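## Task

A plastic flat bar starts held in a pinch between thumb and index finger. Rotate it inside the hand until its orientation relative to the hand matches the two goal pictures, with the end that currently protrudes farther from the pinch pointing the way shown. Only the hand may touch it; the wrist camera, its bracket and the last arm link count as hand. If the bar contacts anything else or escapes the hand, the task fails. To finish, keep the bar motionless and firmly gripped in the hand for a moment, with the palm facing straight down and no hand motor reporting "moving", then declare completion.

## Robot and tools

Robot: a single arm ending in a five-fingered right hand driven by six motors, with one wrist camera, cam_wrist (616x616). Since there is one arm, every command is one row, not a list per arm. Joints from base outward: waist, shoulder, elbow, wrist pitch, wrist yaw, wrist roll.

Frames. Scene frame: origin on the table top under the arm base, +z up, +y to the left when facing along +x. Results report end_effector_position (metres) and end_effector_quat_wxyz in this frame; the printed position can be slightly wrong at long reach. Hand point frame: the hand point sits 0.05 m in front of the palm where the index pad meets the thumb tip. Its +z runs along straightened fingers, +y points out of the palm, +x runs across the palm toward the little finger. Palm facing straight down means the hand point +y points along scene -z. A bracket on the little-finger side of the wrist sticks out and can collide.

The row (14 numbers, each in [-1, 1], optional 6 more):
1-6: dx, dy, dz, rx, ry, rz. An offset, not a pose: target displacement of the hand point from its measured pose at the start of the current action, expressed in the hand point's own axes. 1.0 equals 0.6 m of travel or 180 degrees; rx, ry, rz form a single rotation vector. Every row of an action is relative to that same start pose, not to the previous row. The first action of a call starts from the last pose a result reported. Per control step the command is clipped to within 70 mm and 16 degrees of the measured pose, so large changes need several actions.
7-12: absolute motor targets in this order: little, ring, middle, index, thumb_bend, thumb_turn. -1 is open/straight (thumb_turn: beside the palm), +1 is fully closed (thumb_turn: opposite the fingers). A pinch is roughly index +0.22, thumb_bend +0.75, thumb_turn +0.57.
13: force_limit, fingertip load at which a closing motor stops: -1 about 0 N up to +1 at 10 N (15 N for both thumb motors). Opening is not limited.
14: speed, -1 almost stopped up to +1 full (full travel in 0.6 s).
Optional 15-20: stiffness multipliers 0 to 1 for each arm joint in Joint positions order; they persist until changed.

Tools.
execute_actions(actions): a list of actions; each action is a list of up to 15 rows, one row per 1/30 s control step; if fewer than 15 rows, the last row is held for the remaining steps. An empty list only returns state and images.
move(target, speed, blocking): target is one row whose pose part is an offset from the pose in the latest result showing one; the hand point follows a straight path there. speed is path top speed in m/s, 0.002 to 0.5 (default 0.25), turning up to twice that in rad/s. The path lasts 0.5 to 10 s; it does not avoid obstacles and the arm can overshoot speed. Hand numbers are sent at the start. blocking=false returns after 0.5 s; then use wait or stop before issuing other commands.
wait(seconds): 0 to 10, holds the last command and lets time pass.
stop(): brakes a running move.
zoom_image(camera, region): camera "cam_wrist", region [x0, y0, x1, y1] in pixels from the top-left, at most 504 by 504.
show_instructions(): shows the scene's reference (goal) images.
finished_scene(scene): ends scene 1 or 2 and reports success; irreversible. Call it only after the bar is still, held firmly, palm down.

Result lines. "move:" gives how a move ended (done, off_target, moving, held, fault) plus limits (paced = command clipped, held = some steps blocked) and distance from target. "Hand target" is where the controller is currently driving. "pose unreachable" means the clearance check altered or blocked the command. Step readings list positions at some control steps; HELD marks a held-back step. hand_measured gives motor positions on the target scale; hand_stopped_by gives one word per motor: moving, target, force, stalled or fault (dead motor); hand_load_n gives fingertip load, positive when pushed open. Loads near 0 mean the grip is lost. hand_force_limit and hand_speed echo settings. MOTOR HOT warns at 75 °C; OVER-TEMPERATURE FAULT stops the arm at 90 °C, and at 100 °C the arm goes limp.

Hand behaviour. A motor only starts when its target changes by 0.01 or more; it runs until reaching the target or, when closing, hitting force_limit, then locks. Repeating the same numbers keeps the grip. To grip harder, raise force_limit and send a target closer than hand_measured; to loosen, send one more open. Close slowly (speed -0.9 or lower) for a gentle grip, since fast fingers overshoot force. Motions along the finger axis end off target; the unmodelled load can tip the hand down.

Avoid: letting the bar touch the table or any non-hand part, losing the grip, knocking objects off the table, fast or hard contacts, long heavy holds that heat motors, and ending while a hand motor still reads moving.

Each tool is called after "Call:" by a JSON object that holds its "name" and its "arguments", one argument or row to a line.

Reference images:

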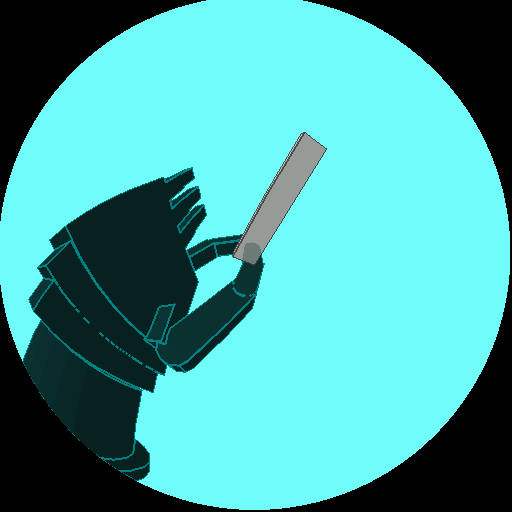

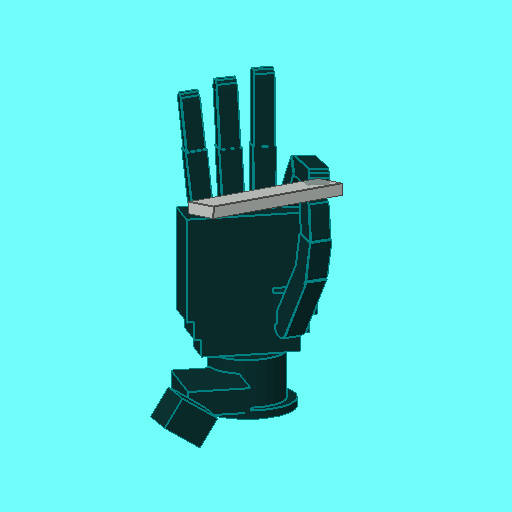

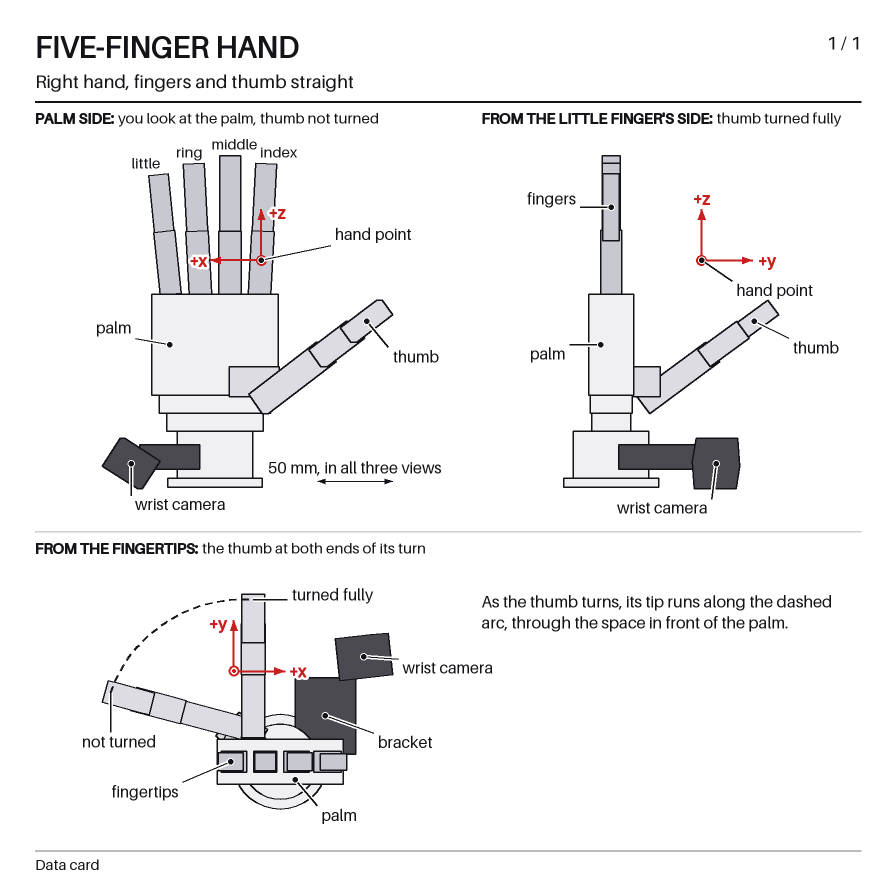

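## Session

Call:
{"name": "execute_actions", "arguments": {
  "actions": []
}}

Scene clock: 0.00 s.
end_effector_position=(+0.3448, +0.0062, +0.4159) hand_measured=(-1.000, -1.000, -1.000, +0.104, +0.750, +0.570) hand_load_n=(+0.0, +0.0, +0.0, +6.5, +1.0, +0.0) hand_stopped_by=(target, target, target, target, target, target) hand_force_limit=0.00 hand_speed=-0.80 end_effector_quat_wxyz=(+0.524, -0.480, +0.480, -0.515)
Joint positions: [-0.164  0.78   0.797  0.054 -0.197  0.022]
Joint velocities: [ 0.007  0.022 -0.007 -0.051 -0.022  0.051]
Hand target: +0.345, +0.006, +0.417; +0.525, -0.479, +0.478, -0.516
Joint stiffness scale: [1. 1. 1. 1. 1. 1.]

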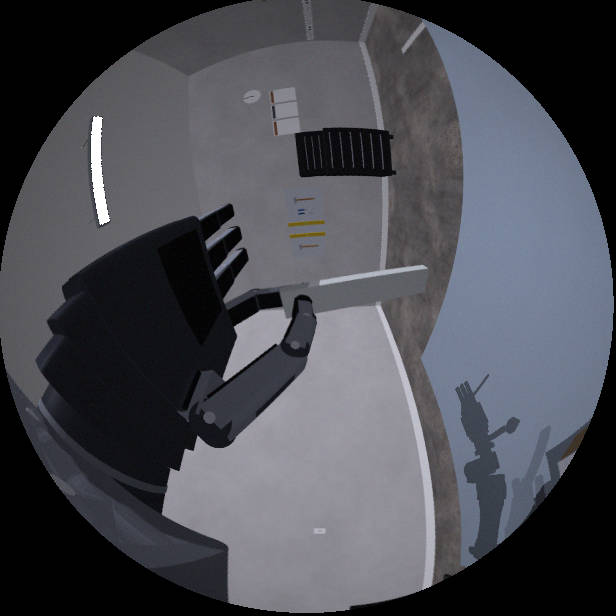

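Call:
{"name": "move", "arguments": {
  "target": [0,0,0,0,0,0.36,-1,-1,-1,0.104,0.75,0.57,0,-0.8]
}}

Call:
{"name": "execute_actions", "arguments": {
  "actions": [
    [[0,0,0,0,0,0,-1,-1,-1,0.092,0.75,0.57,0,-0.9]]
  ]
}}

Scene clock: 11.90 s.
end_effector_position=(+0.3431, +0.0080, +0.4212) hand_measured=(-1.000, -1.000, -1.000, +0.104, +0.750, +0.570) hand_load_n=(+0.0, +0.0, +0.0, +6.5, +1.0, +0.0) hand_stopped_by=(target, target, target, target, target, target) hand_force_limit=0.00 hand_speed=-0.80 end_effector_quat_wxyz=(+0.719, -0.152, +0.660, -0.159)
Joint positions: [-0.374  0.804  0.571  0.313 -0.407  1.158]
Joint velocities: [-0.002  0.022 -0.007  0.051  0.007  0.022]
Hand target: +0.345, +0.005, +0.416; +0.718, -0.148, +0.662, -0.154
Off the commanded pose: 0.006 m, 1 deg.
Joint stiffness scale: [1. 1. 1. 1. 1. 1.]
move: done

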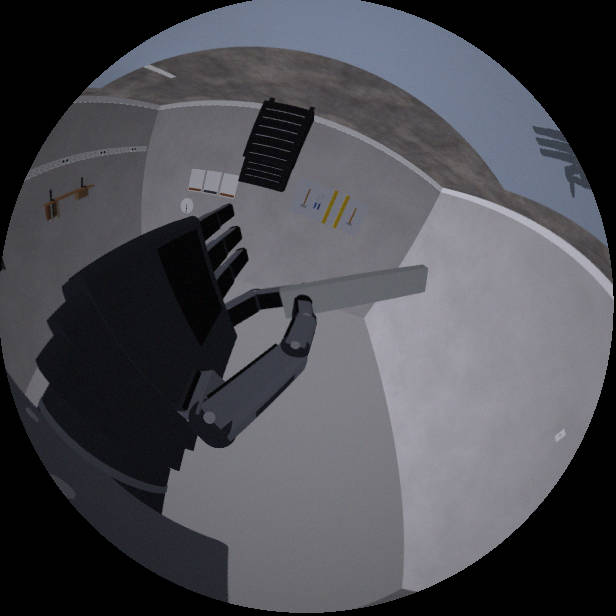

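Scene clock: 12.40 s.
end_effector_position=(+0.3431, +0.0080, +0.4212) hand_measured=(-1.000, -1.000, -1.000, +0.092, +0.750, +0.570) hand_load_n=(+0.0, +0.0, +0.0, +2.0, +0.5, -0.5) hand_stopped_by=(target, target, target, target, target, target) hand_force_limit=0.00 hand_speed=-0.90 end_effector_quat_wxyz=(+0.719, -0.152, +0.660, -0.159)
Joint positions: [-0.374  0.804  0.571  0.313 -0.407  1.159]
Joint velocities: [-0.027 -0.002 -0.002 -0.022  0.007 -0.066]
Hand target: +0.343, +0.008, +0.421; +0.719, -0.152, +0.660, -0.159
Off the commanded pose: 0.000 m, 0 deg.
Joint stiffness scale: [1. 1. 1. 1. 1. 1.]
Step readings (end_effector_position):
0: (+0.3431, +0.0080, +0.4212)
1: (+0.3431, +0.0080, +0.4212)
2: (+0.3431, +0.0080, +0.4212)
4: (+0.3431, +0.0080, +0.4212)
8: (+0.3431, +0.0080, +0.4212)
15: end_effector_position above

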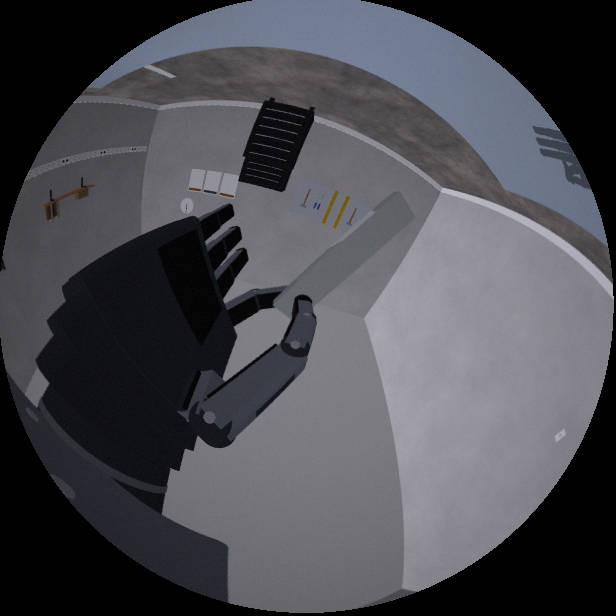

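Call:
{"name": "execute_actions", "arguments": {
  "actions": []
}}

Scene clock: 15.70 s.
end_effector_position=(+0.3431, +0.0080, +0.4212) hand_measured=(-1.000, -1.000, -1.000, +0.092, +0.750, +0.570) hand_load_n=(+0.0, +0.0, +0.0, +2.0, +0.5, -0.5) hand_stopped_by=(target, target, target, target, target, target) hand_force_limit=0.00 hand_speed=-0.90 end_effector_quat_wxyz=(+0.719, -0.152, +0.660, -0.159)
Joint positions: [-0.374  0.804  0.571  0.313 -0.407  1.159]
Joint velocities: [ 0.012 -0.027  0.012  0.022  0.007 -0.051]
Hand target: +0.343, +0.008, +0.421; +0.719, -0.152, +0.660, -0.159
Off the commanded pose: 0.000 m, 0 deg.
Joint stiffness scale: [1. 1. 1. 1. 1. 1.]

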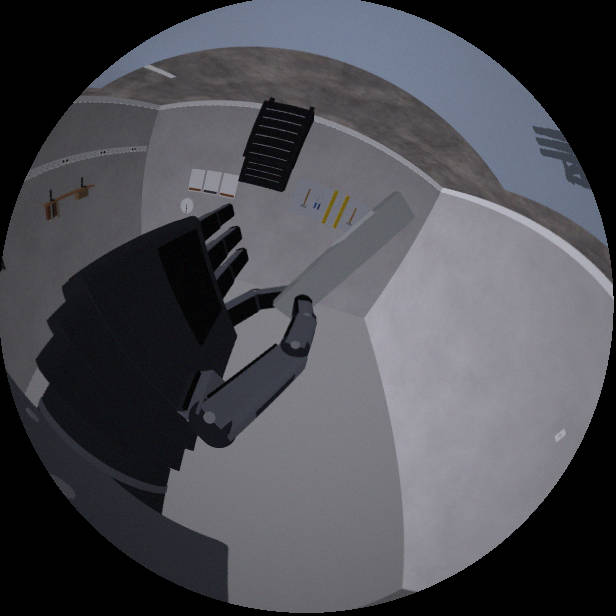

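Need ~15° more.

Call:
{"name": "move", "arguments": {
  "target": [0,0,0,0,0,0.09,-1,-1,-1,0.092,0.75,0.57,0,-0.9],
  "speed": 0.1
}}

Scene clock: 26.17 s.
end_effector_position=(+0.3424, +0.0066, +0.4226) hand_measured=(-1.000, -1.000, -1.000, +0.092, +0.750, +0.570) hand_load_n=(+0.0, +0.0, +0.0, +2.0, +0.5, -0.5) hand_stopped_by=(target, target, target, target, target, target) hand_force_limit=0.00 hand_speed=-0.90 end_effector_quat_wxyz=(+0.731, -0.061, +0.677, -0.060)
Joint positions: [-0.364  0.804  0.513  0.362 -0.397  1.426]
Joint velocities: [-0.032 -0.012  0.007 -0.007 -0.037  0.007]
Hand target: +0.343, +0.008, +0.421; +0.734, -0.057, +0.675, -0.056
Off the commanded pose: 0.002 m, 1 deg.
Joint stiffness scale: [1. 1. 1. 1. 1. 1.]
move: done

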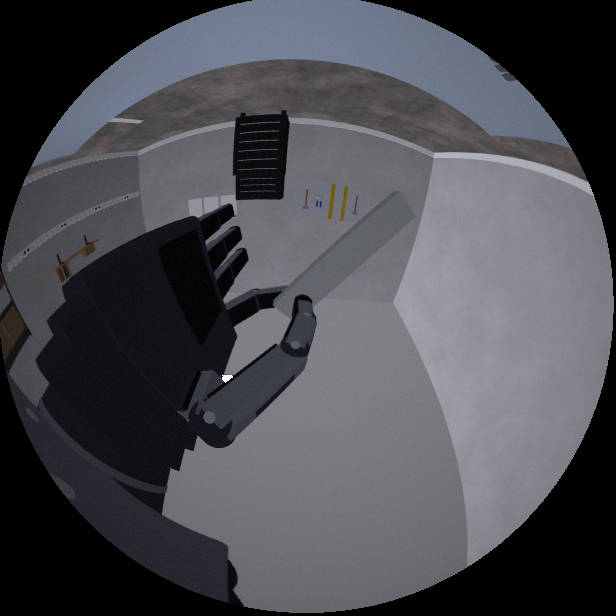

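Call:
{"name": "move", "arguments": {
  "target": [0,0,0,0,0,0.06,-1,-1,-1,0.092,0.75,0.57,0,-0.9],
  "speed": 0.06
}}

Scene clock: 37.00 s.
end_effector_position=(+0.3429, +0.0049, +0.4228) hand_measured=(-1.000, -1.000, -1.000, +0.092, +0.750, +0.570) hand_load_n=(+0.0, +0.0, +0.0, +2.0, +0.5, -0.5) hand_stopped_by=(target, target, target, target, target, target) hand_force_limit=0.00 hand_speed=-0.90 end_effector_quat_wxyz=(+0.730, -0.000, +0.684, +0.006)
Joint positions: [-0.345  0.804  0.483  0.38  -0.379  1.6  ]
Joint velocities: [-0.017 -0.002 -0.012  0.066  0.066 -0.037]
Hand target: +0.342, +0.007, +0.423; +0.733, +0.003, +0.680, +0.009
Off the commanded pose: 0.002 m, 1 deg.
Joint stiffness scale: [1. 1. 1. 1. 1. 1.]
move: done

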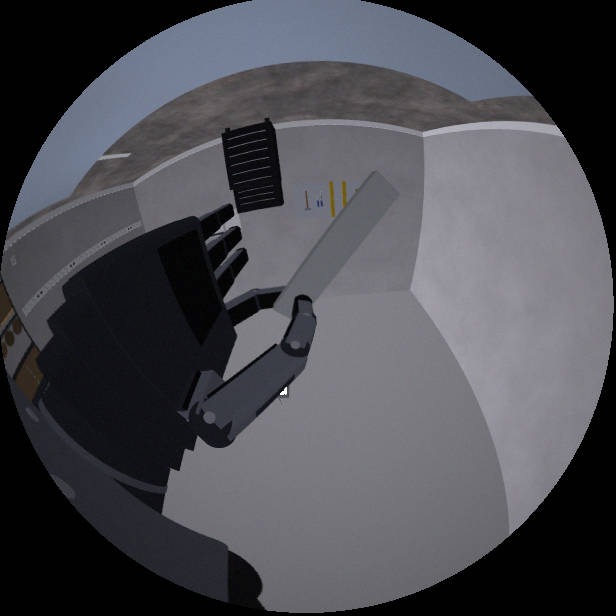

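Call:
{"name": "move", "arguments": {
  "target": [0,0,0,0,0,0.035,-1,-1,-1,0.092,0.75,0.57,0,-0.9],
  "speed": 0.05
}}

Scene clock: 41.50 s.
end_effector_position=(+0.3434, +0.0034, +0.4236) hand_measured=(-1.000, -1.000, -1.000, +0.092, +0.750, +0.570) hand_load_n=(+0.0, +0.0, +0.0, +2.0, +0.5, -0.5) hand_stopped_by=(target, target, target, target, target, target) hand_force_limit=0.00 hand_speed=-0.90 end_effector_quat_wxyz=(+0.726, +0.034, +0.686, +0.042)
Joint positions: [-0.333  0.804  0.471  0.383 -0.367  1.696]
Joint velocities: [ 0.007  0.002 -0.002 -0.037 -0.007 -0.007]
Hand target: +0.343, +0.005, +0.423; +0.728, +0.037, +0.683, +0.046
Off the commanded pose: 0.002 m, 1 deg.
Joint stiffness scale: [1. 1. 1. 1. 1. 1.]
move: done

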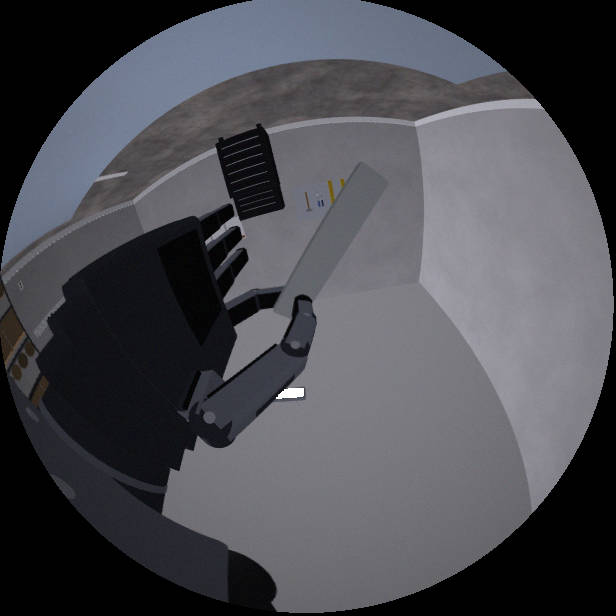

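Call:
{"name": "execute_actions", "arguments": {
  "actions": [
    [[0,0,0,0,0,0,-1,-1,-1,0.13,0.75,0.57,0.6,-0.9]]
  ]
}}

Call:
{"name": "move", "arguments": {
  "target": [0,0,0,-0.015,0.015,-0.535,-1,-1,-1,0.13,0.75,0.57,0.6,-0.9]
}}

Scene clock: 47.00 s.
end_effector_position=(+0.3434, +0.0031, +0.4237) hand_measured=(-1.000, -1.000, -1.000, +0.110, +0.750, +0.570) hand_load_n=(+0.0, +0.0, +0.0, +9.5, +1.0, -1.0) hand_stopped_by=(target, target, target, force, target, target) hand_force_limit=0.60 hand_speed=-0.90 end_effector_quat_wxyz=(+0.726, +0.035, +0.686, +0.043)
Joint positions: [-0.333  0.804  0.471  0.383 -0.366  1.698]
Joint velocities: [-0.012  0.012 -0.032  0.081 -0.051  0.051]
Hand target: +0.343, +0.003, +0.424; +0.726, +0.034, +0.686, +0.042
Off the commanded pose: 0.000 m, 0 deg.
Joint stiffness scale: [1. 1. 1. 1. 1. 1.]
Step readings (end_effector_position):
0: (+0.3434, +0.0031, +0.4237)
1: (+0.3434, +0.0031, +0.4237)
2: (+0.3434, +0.0031, +0.4237)
4: (+0.3434, +0.0031, +0.4237)
8: (+0.3434, +0.0031, +0.4237)
15: end_effector_position above

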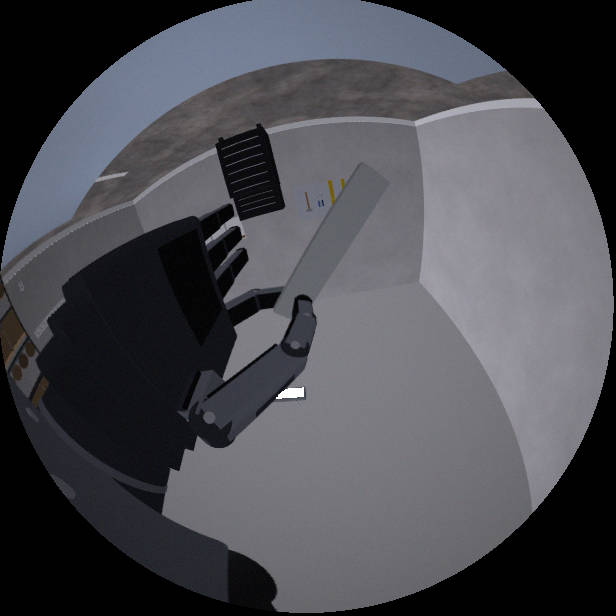

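Scene clock: 50.97 s.
end_effector_position=(+0.3411, +0.0034, +0.4192) hand_measured=(-1.000, -1.000, -1.000, +0.110, +0.750, +0.570) hand_load_n=(+0.0, +0.0, +0.0, +9.0, +1.0, -0.5) hand_stopped_by=(target, target, target, force, target, target) hand_force_limit=0.60 hand_speed=-0.90 end_effector_quat_wxyz=(+0.504, -0.502, +0.500, -0.494)
Joint positions: [-0.185  0.819  0.916 -0.112 -0.222  0.005]
Joint velocities: [ 0.012  0.002 -0.002 -0.037 -0.007 -0.081]
Hand target: +0.344, +0.004, +0.423; +0.502, -0.504, +0.498, -0.497
Off the commanded pose: 0.005 m, 1 deg.
Joint stiffness scale: [1. 1. 1. 1. 1. 1.]
move: done

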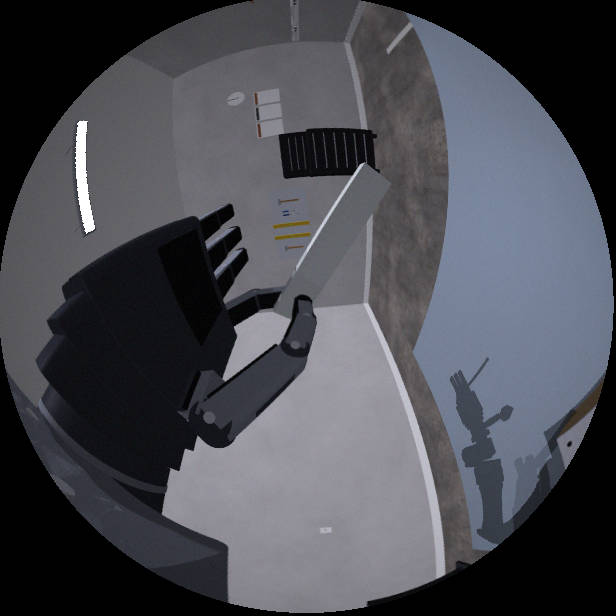

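Call:
{"name": "finished_scene", "arguments": {
  "scene": 1
}}

The scene is finished: the task was done.


## Next scene

A steel flat bar starts held in a pinch between thumb and index finger. Rotate it inside the hand until its orientation relative to the hand matches the two goal pictures, with the end that currently protrudes farther from the pinch pointing the way shown. Only the hand may touch it; the wrist camera, its bracket and the last arm link count as hand. If the bar contacts anything else or escapes the hand, the task fails. To finish, keep the bar motionless and firmly gripped in the hand for a moment, with the palm facing straight down and no hand motor reporting "moving", then declare completion.

Call:
{"name": "show_instructions", "arguments": {

}}

Call:
{"name": "execute_actions", "arguments": {
  "actions": []
}}

Reference images for this scene: goal picture from the wrist camera place, goal picture looking into the palm, FIVE-FINGER HAND page 1.

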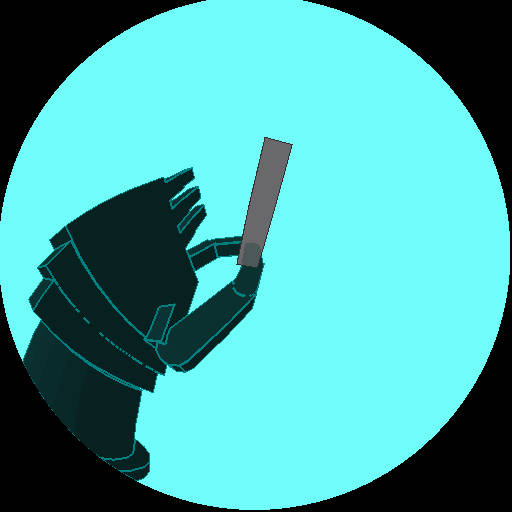

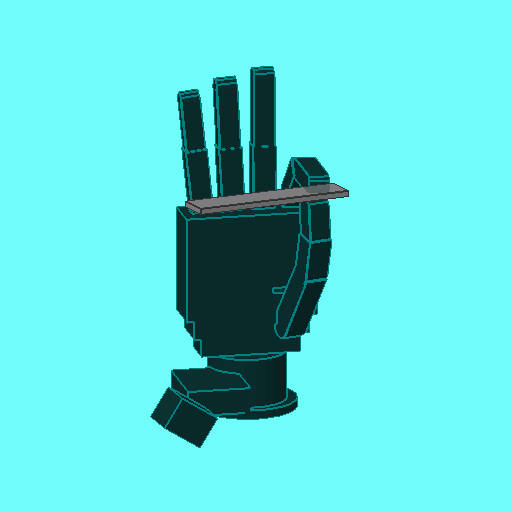

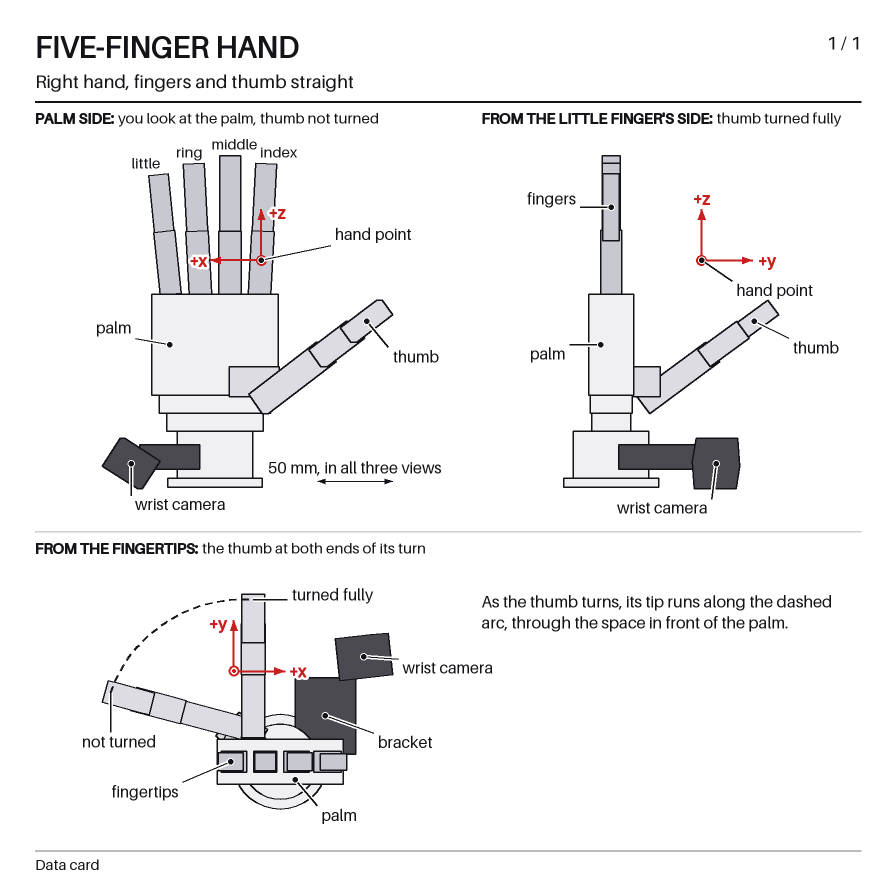

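Scene clock: 0.00 s.
end_effector_position=(+0.3452, -0.0053, +0.3886) hand_measured=(-1.000, -1.000, -1.000, +0.168, +0.750, +0.570) hand_load_n=(+0.0, +0.0, +0.0, +7.0, +0.5, -0.5) hand_stopped_by=(target, target, target, target, target, target) hand_force_limit=0.00 hand_speed=-0.80 end_effector_quat_wxyz=(+0.497, -0.483, +0.515, -0.504)
Joint positions: [-0.179  0.786  0.769  0.01  -0.166  0.023]
Joint velocities: [-0.017 -0.012  0.002  0.022  0.051  0.022]
Hand target: +0.345, -0.005, +0.388; +0.497, -0.483, +0.515, -0.504
Joint stiffness scale: [1. 1. 1. 1. 1. 1.]

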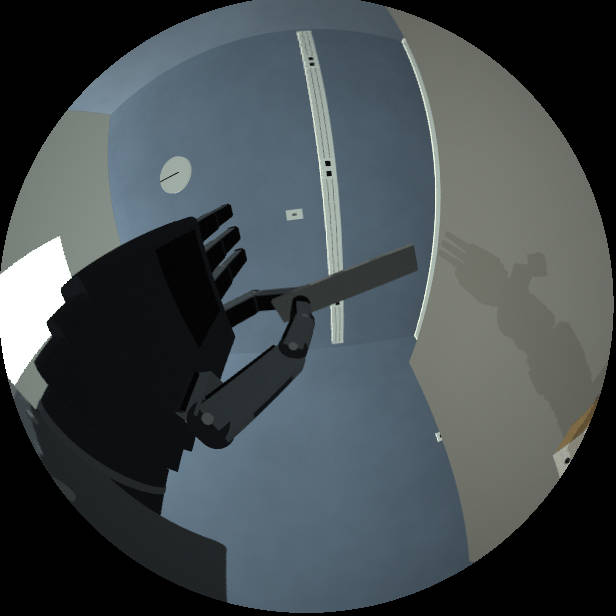

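Goal corners (319,165),(352,174). Loosen first, then turn.

Call:
{"name": "move", "arguments": {
  "target": [0,0,0,0,0,0.45,-1,-1,-1,0.158,0.75,0.57,0,-0.9],
  "speed": 0.15
}}

Scene clock: 10.07 s.
end_effector_position=(+0.3422, -0.0065, +0.3932) hand_measured=(-1.000, -1.000, -1.000, +0.158, +0.750, +0.570) hand_load_n=(+0.0, +0.0, +0.0, +2.5, +0.5, -0.5) hand_stopped_by=(target, target, target, target, target, target) hand_force_limit=0.00 hand_speed=-0.90 end_effector_quat_wxyz=(+0.706, -0.037, +0.705, -0.066)
Joint positions: [-0.393  0.786  0.463  0.317 -0.379  1.422]
Joint velocities: [-0.012 -0.012 -0.007 -0.037  0.095 -0.022]
Hand target: +0.345, -0.006, +0.389; +0.706, -0.033, +0.705, -0.060
Off the commanded pose: 0.006 m, 1 deg.
Joint stiffness scale: [1. 1. 1. 1. 1. 1.]
move: done

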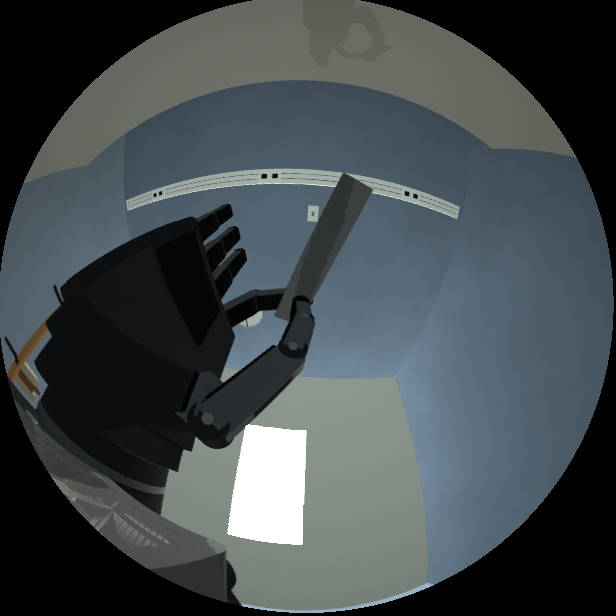

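Call:
{"name": "move", "arguments": {
  "target": [0,0,0,0,0,0.065,-1,-1,-1,0.158,0.75,0.57,0,-0.9],
  "speed": 0.06
}}

Scene clock: 15.47 s.
end_effector_position=(+0.3433, -0.0085, +0.3907) hand_measured=(-1.000, -1.000, -1.000, +0.158, +0.750, +0.570) hand_load_n=(+0.0, +0.0, +0.0, +2.5, +0.5, -0.5) hand_stopped_by=(target, target, target, target, target, target) hand_force_limit=0.00 hand_speed=-0.90 end_effector_quat_wxyz=(+0.701, +0.033, +0.712, +0.004)
Joint positions: [-0.371  0.786  0.428  0.33  -0.356  1.612]
Joint velocities: [-0.002 -0.007 -0.002 -0.081 -0.066  0.007]
Hand target: +0.342, -0.006, +0.393; +0.708, +0.035, +0.705, +0.007
Off the commanded pose: 0.003 m, 1 deg.
Joint stiffness scale: [1. 1. 1. 1. 1. 1.]
move: done

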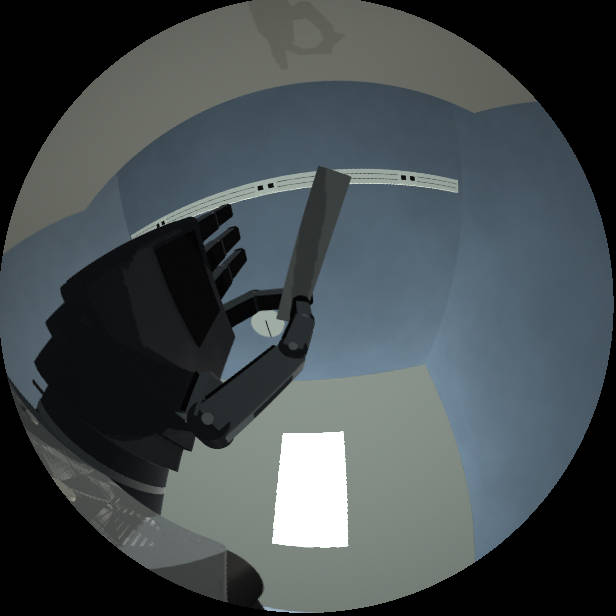

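Call:
{"name": "execute_actions", "arguments": {
  "actions": [
    [[0,0,0,0,0,0,-1,-1,-1,0.25,0.75,0.57,1,-0.75]]
  ]
}}

Call:
{"name": "move", "arguments": {
  "target": [0,0,0,0.008,-0.008,-0.52,-1,-1,-1,0.25,0.75,0.57,1,-0.75],
  "speed": 0.15
}}

Scene clock: 26.17 s.
end_effector_position=(+0.3433, -0.0088, +0.3912) hand_measured=(-1.000, -1.000, -1.000, +0.174, +0.750, +0.570) hand_load_n=(+0.0, +0.0, +0.0, +10.0, +1.0, -1.0) hand_stopped_by=(target, target, target, force, target, target) hand_force_limit=1.00 hand_speed=-0.75 end_effector_quat_wxyz=(+0.702, +0.034, +0.712, +0.004)
Joint positions: [-0.371  0.786  0.428  0.332 -0.355  1.614]
Joint velocities: [-0.012 -0.002  0.007 -0.051 -0.007  0.022]
Hand target: +0.343, -0.009, +0.391; +0.701, +0.033, +0.712, +0.004
Off the commanded pose: 0.001 m, 0 deg.
Joint stiffness scale: [1. 1. 1. 1. 1. 1.]
Step readings (end_effector_position):
0: (+0.3433, -0.0088, +0.3912)
1: (+0.3433, -0.0088, +0.3912)
2: (+0.3433, -0.0088, +0.3912)
4: (+0.3433, -0.0088, +0.3912)
8: (+0.3433, -0.0088, +0.3912)
15: end_effector_position above

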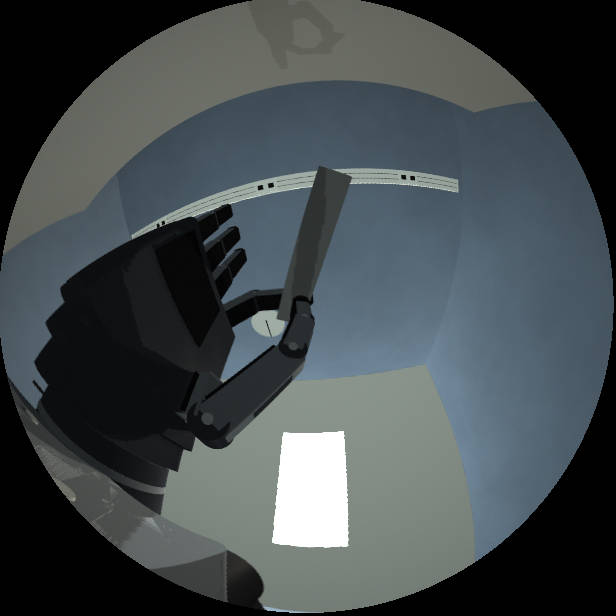

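Scene clock: 32.10 s.
end_effector_position=(+0.3449, -0.0095, +0.3780) hand_measured=(-1.000, -1.000, -1.000, +0.174, +0.750, +0.570) hand_load_n=(+0.0, +0.0, +0.0, +10.0, +1.5, -0.5) hand_stopped_by=(target, target, target, force, target, target) hand_force_limit=1.00 hand_speed=-0.75 end_effector_quat_wxyz=(+0.487, -0.491, +0.515, -0.506)
Joint positions: [-0.194  0.786  0.747  0.016 -0.177  0.   ]
Joint velocities: [ 0.007  0.007 -0.002  0.037  0.037 -0.11 ]
Hand target: +0.343, -0.008, +0.391; +0.491, -0.487, +0.504, -0.517
Off the commanded pose: 0.013 m, 2 deg.
Joint stiffness scale: [1. 1. 1. 1. 1. 1.]
move: off_target

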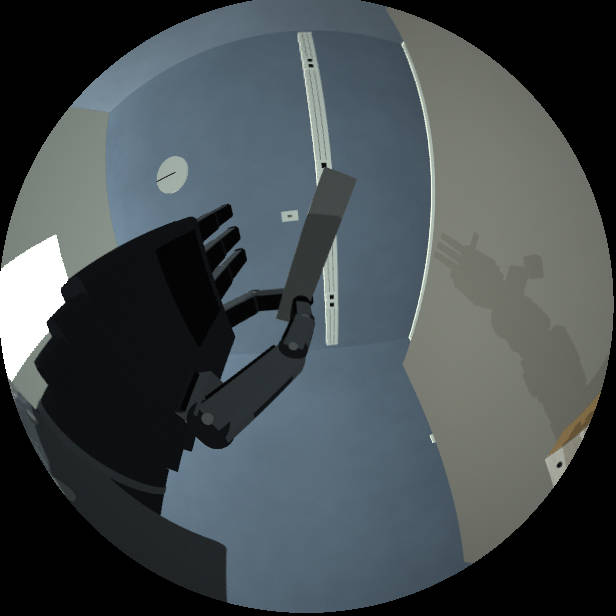

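Call:
{"name": "finished_scene", "arguments": {
  "scene": 2
}}

The scene is finished: the task was done.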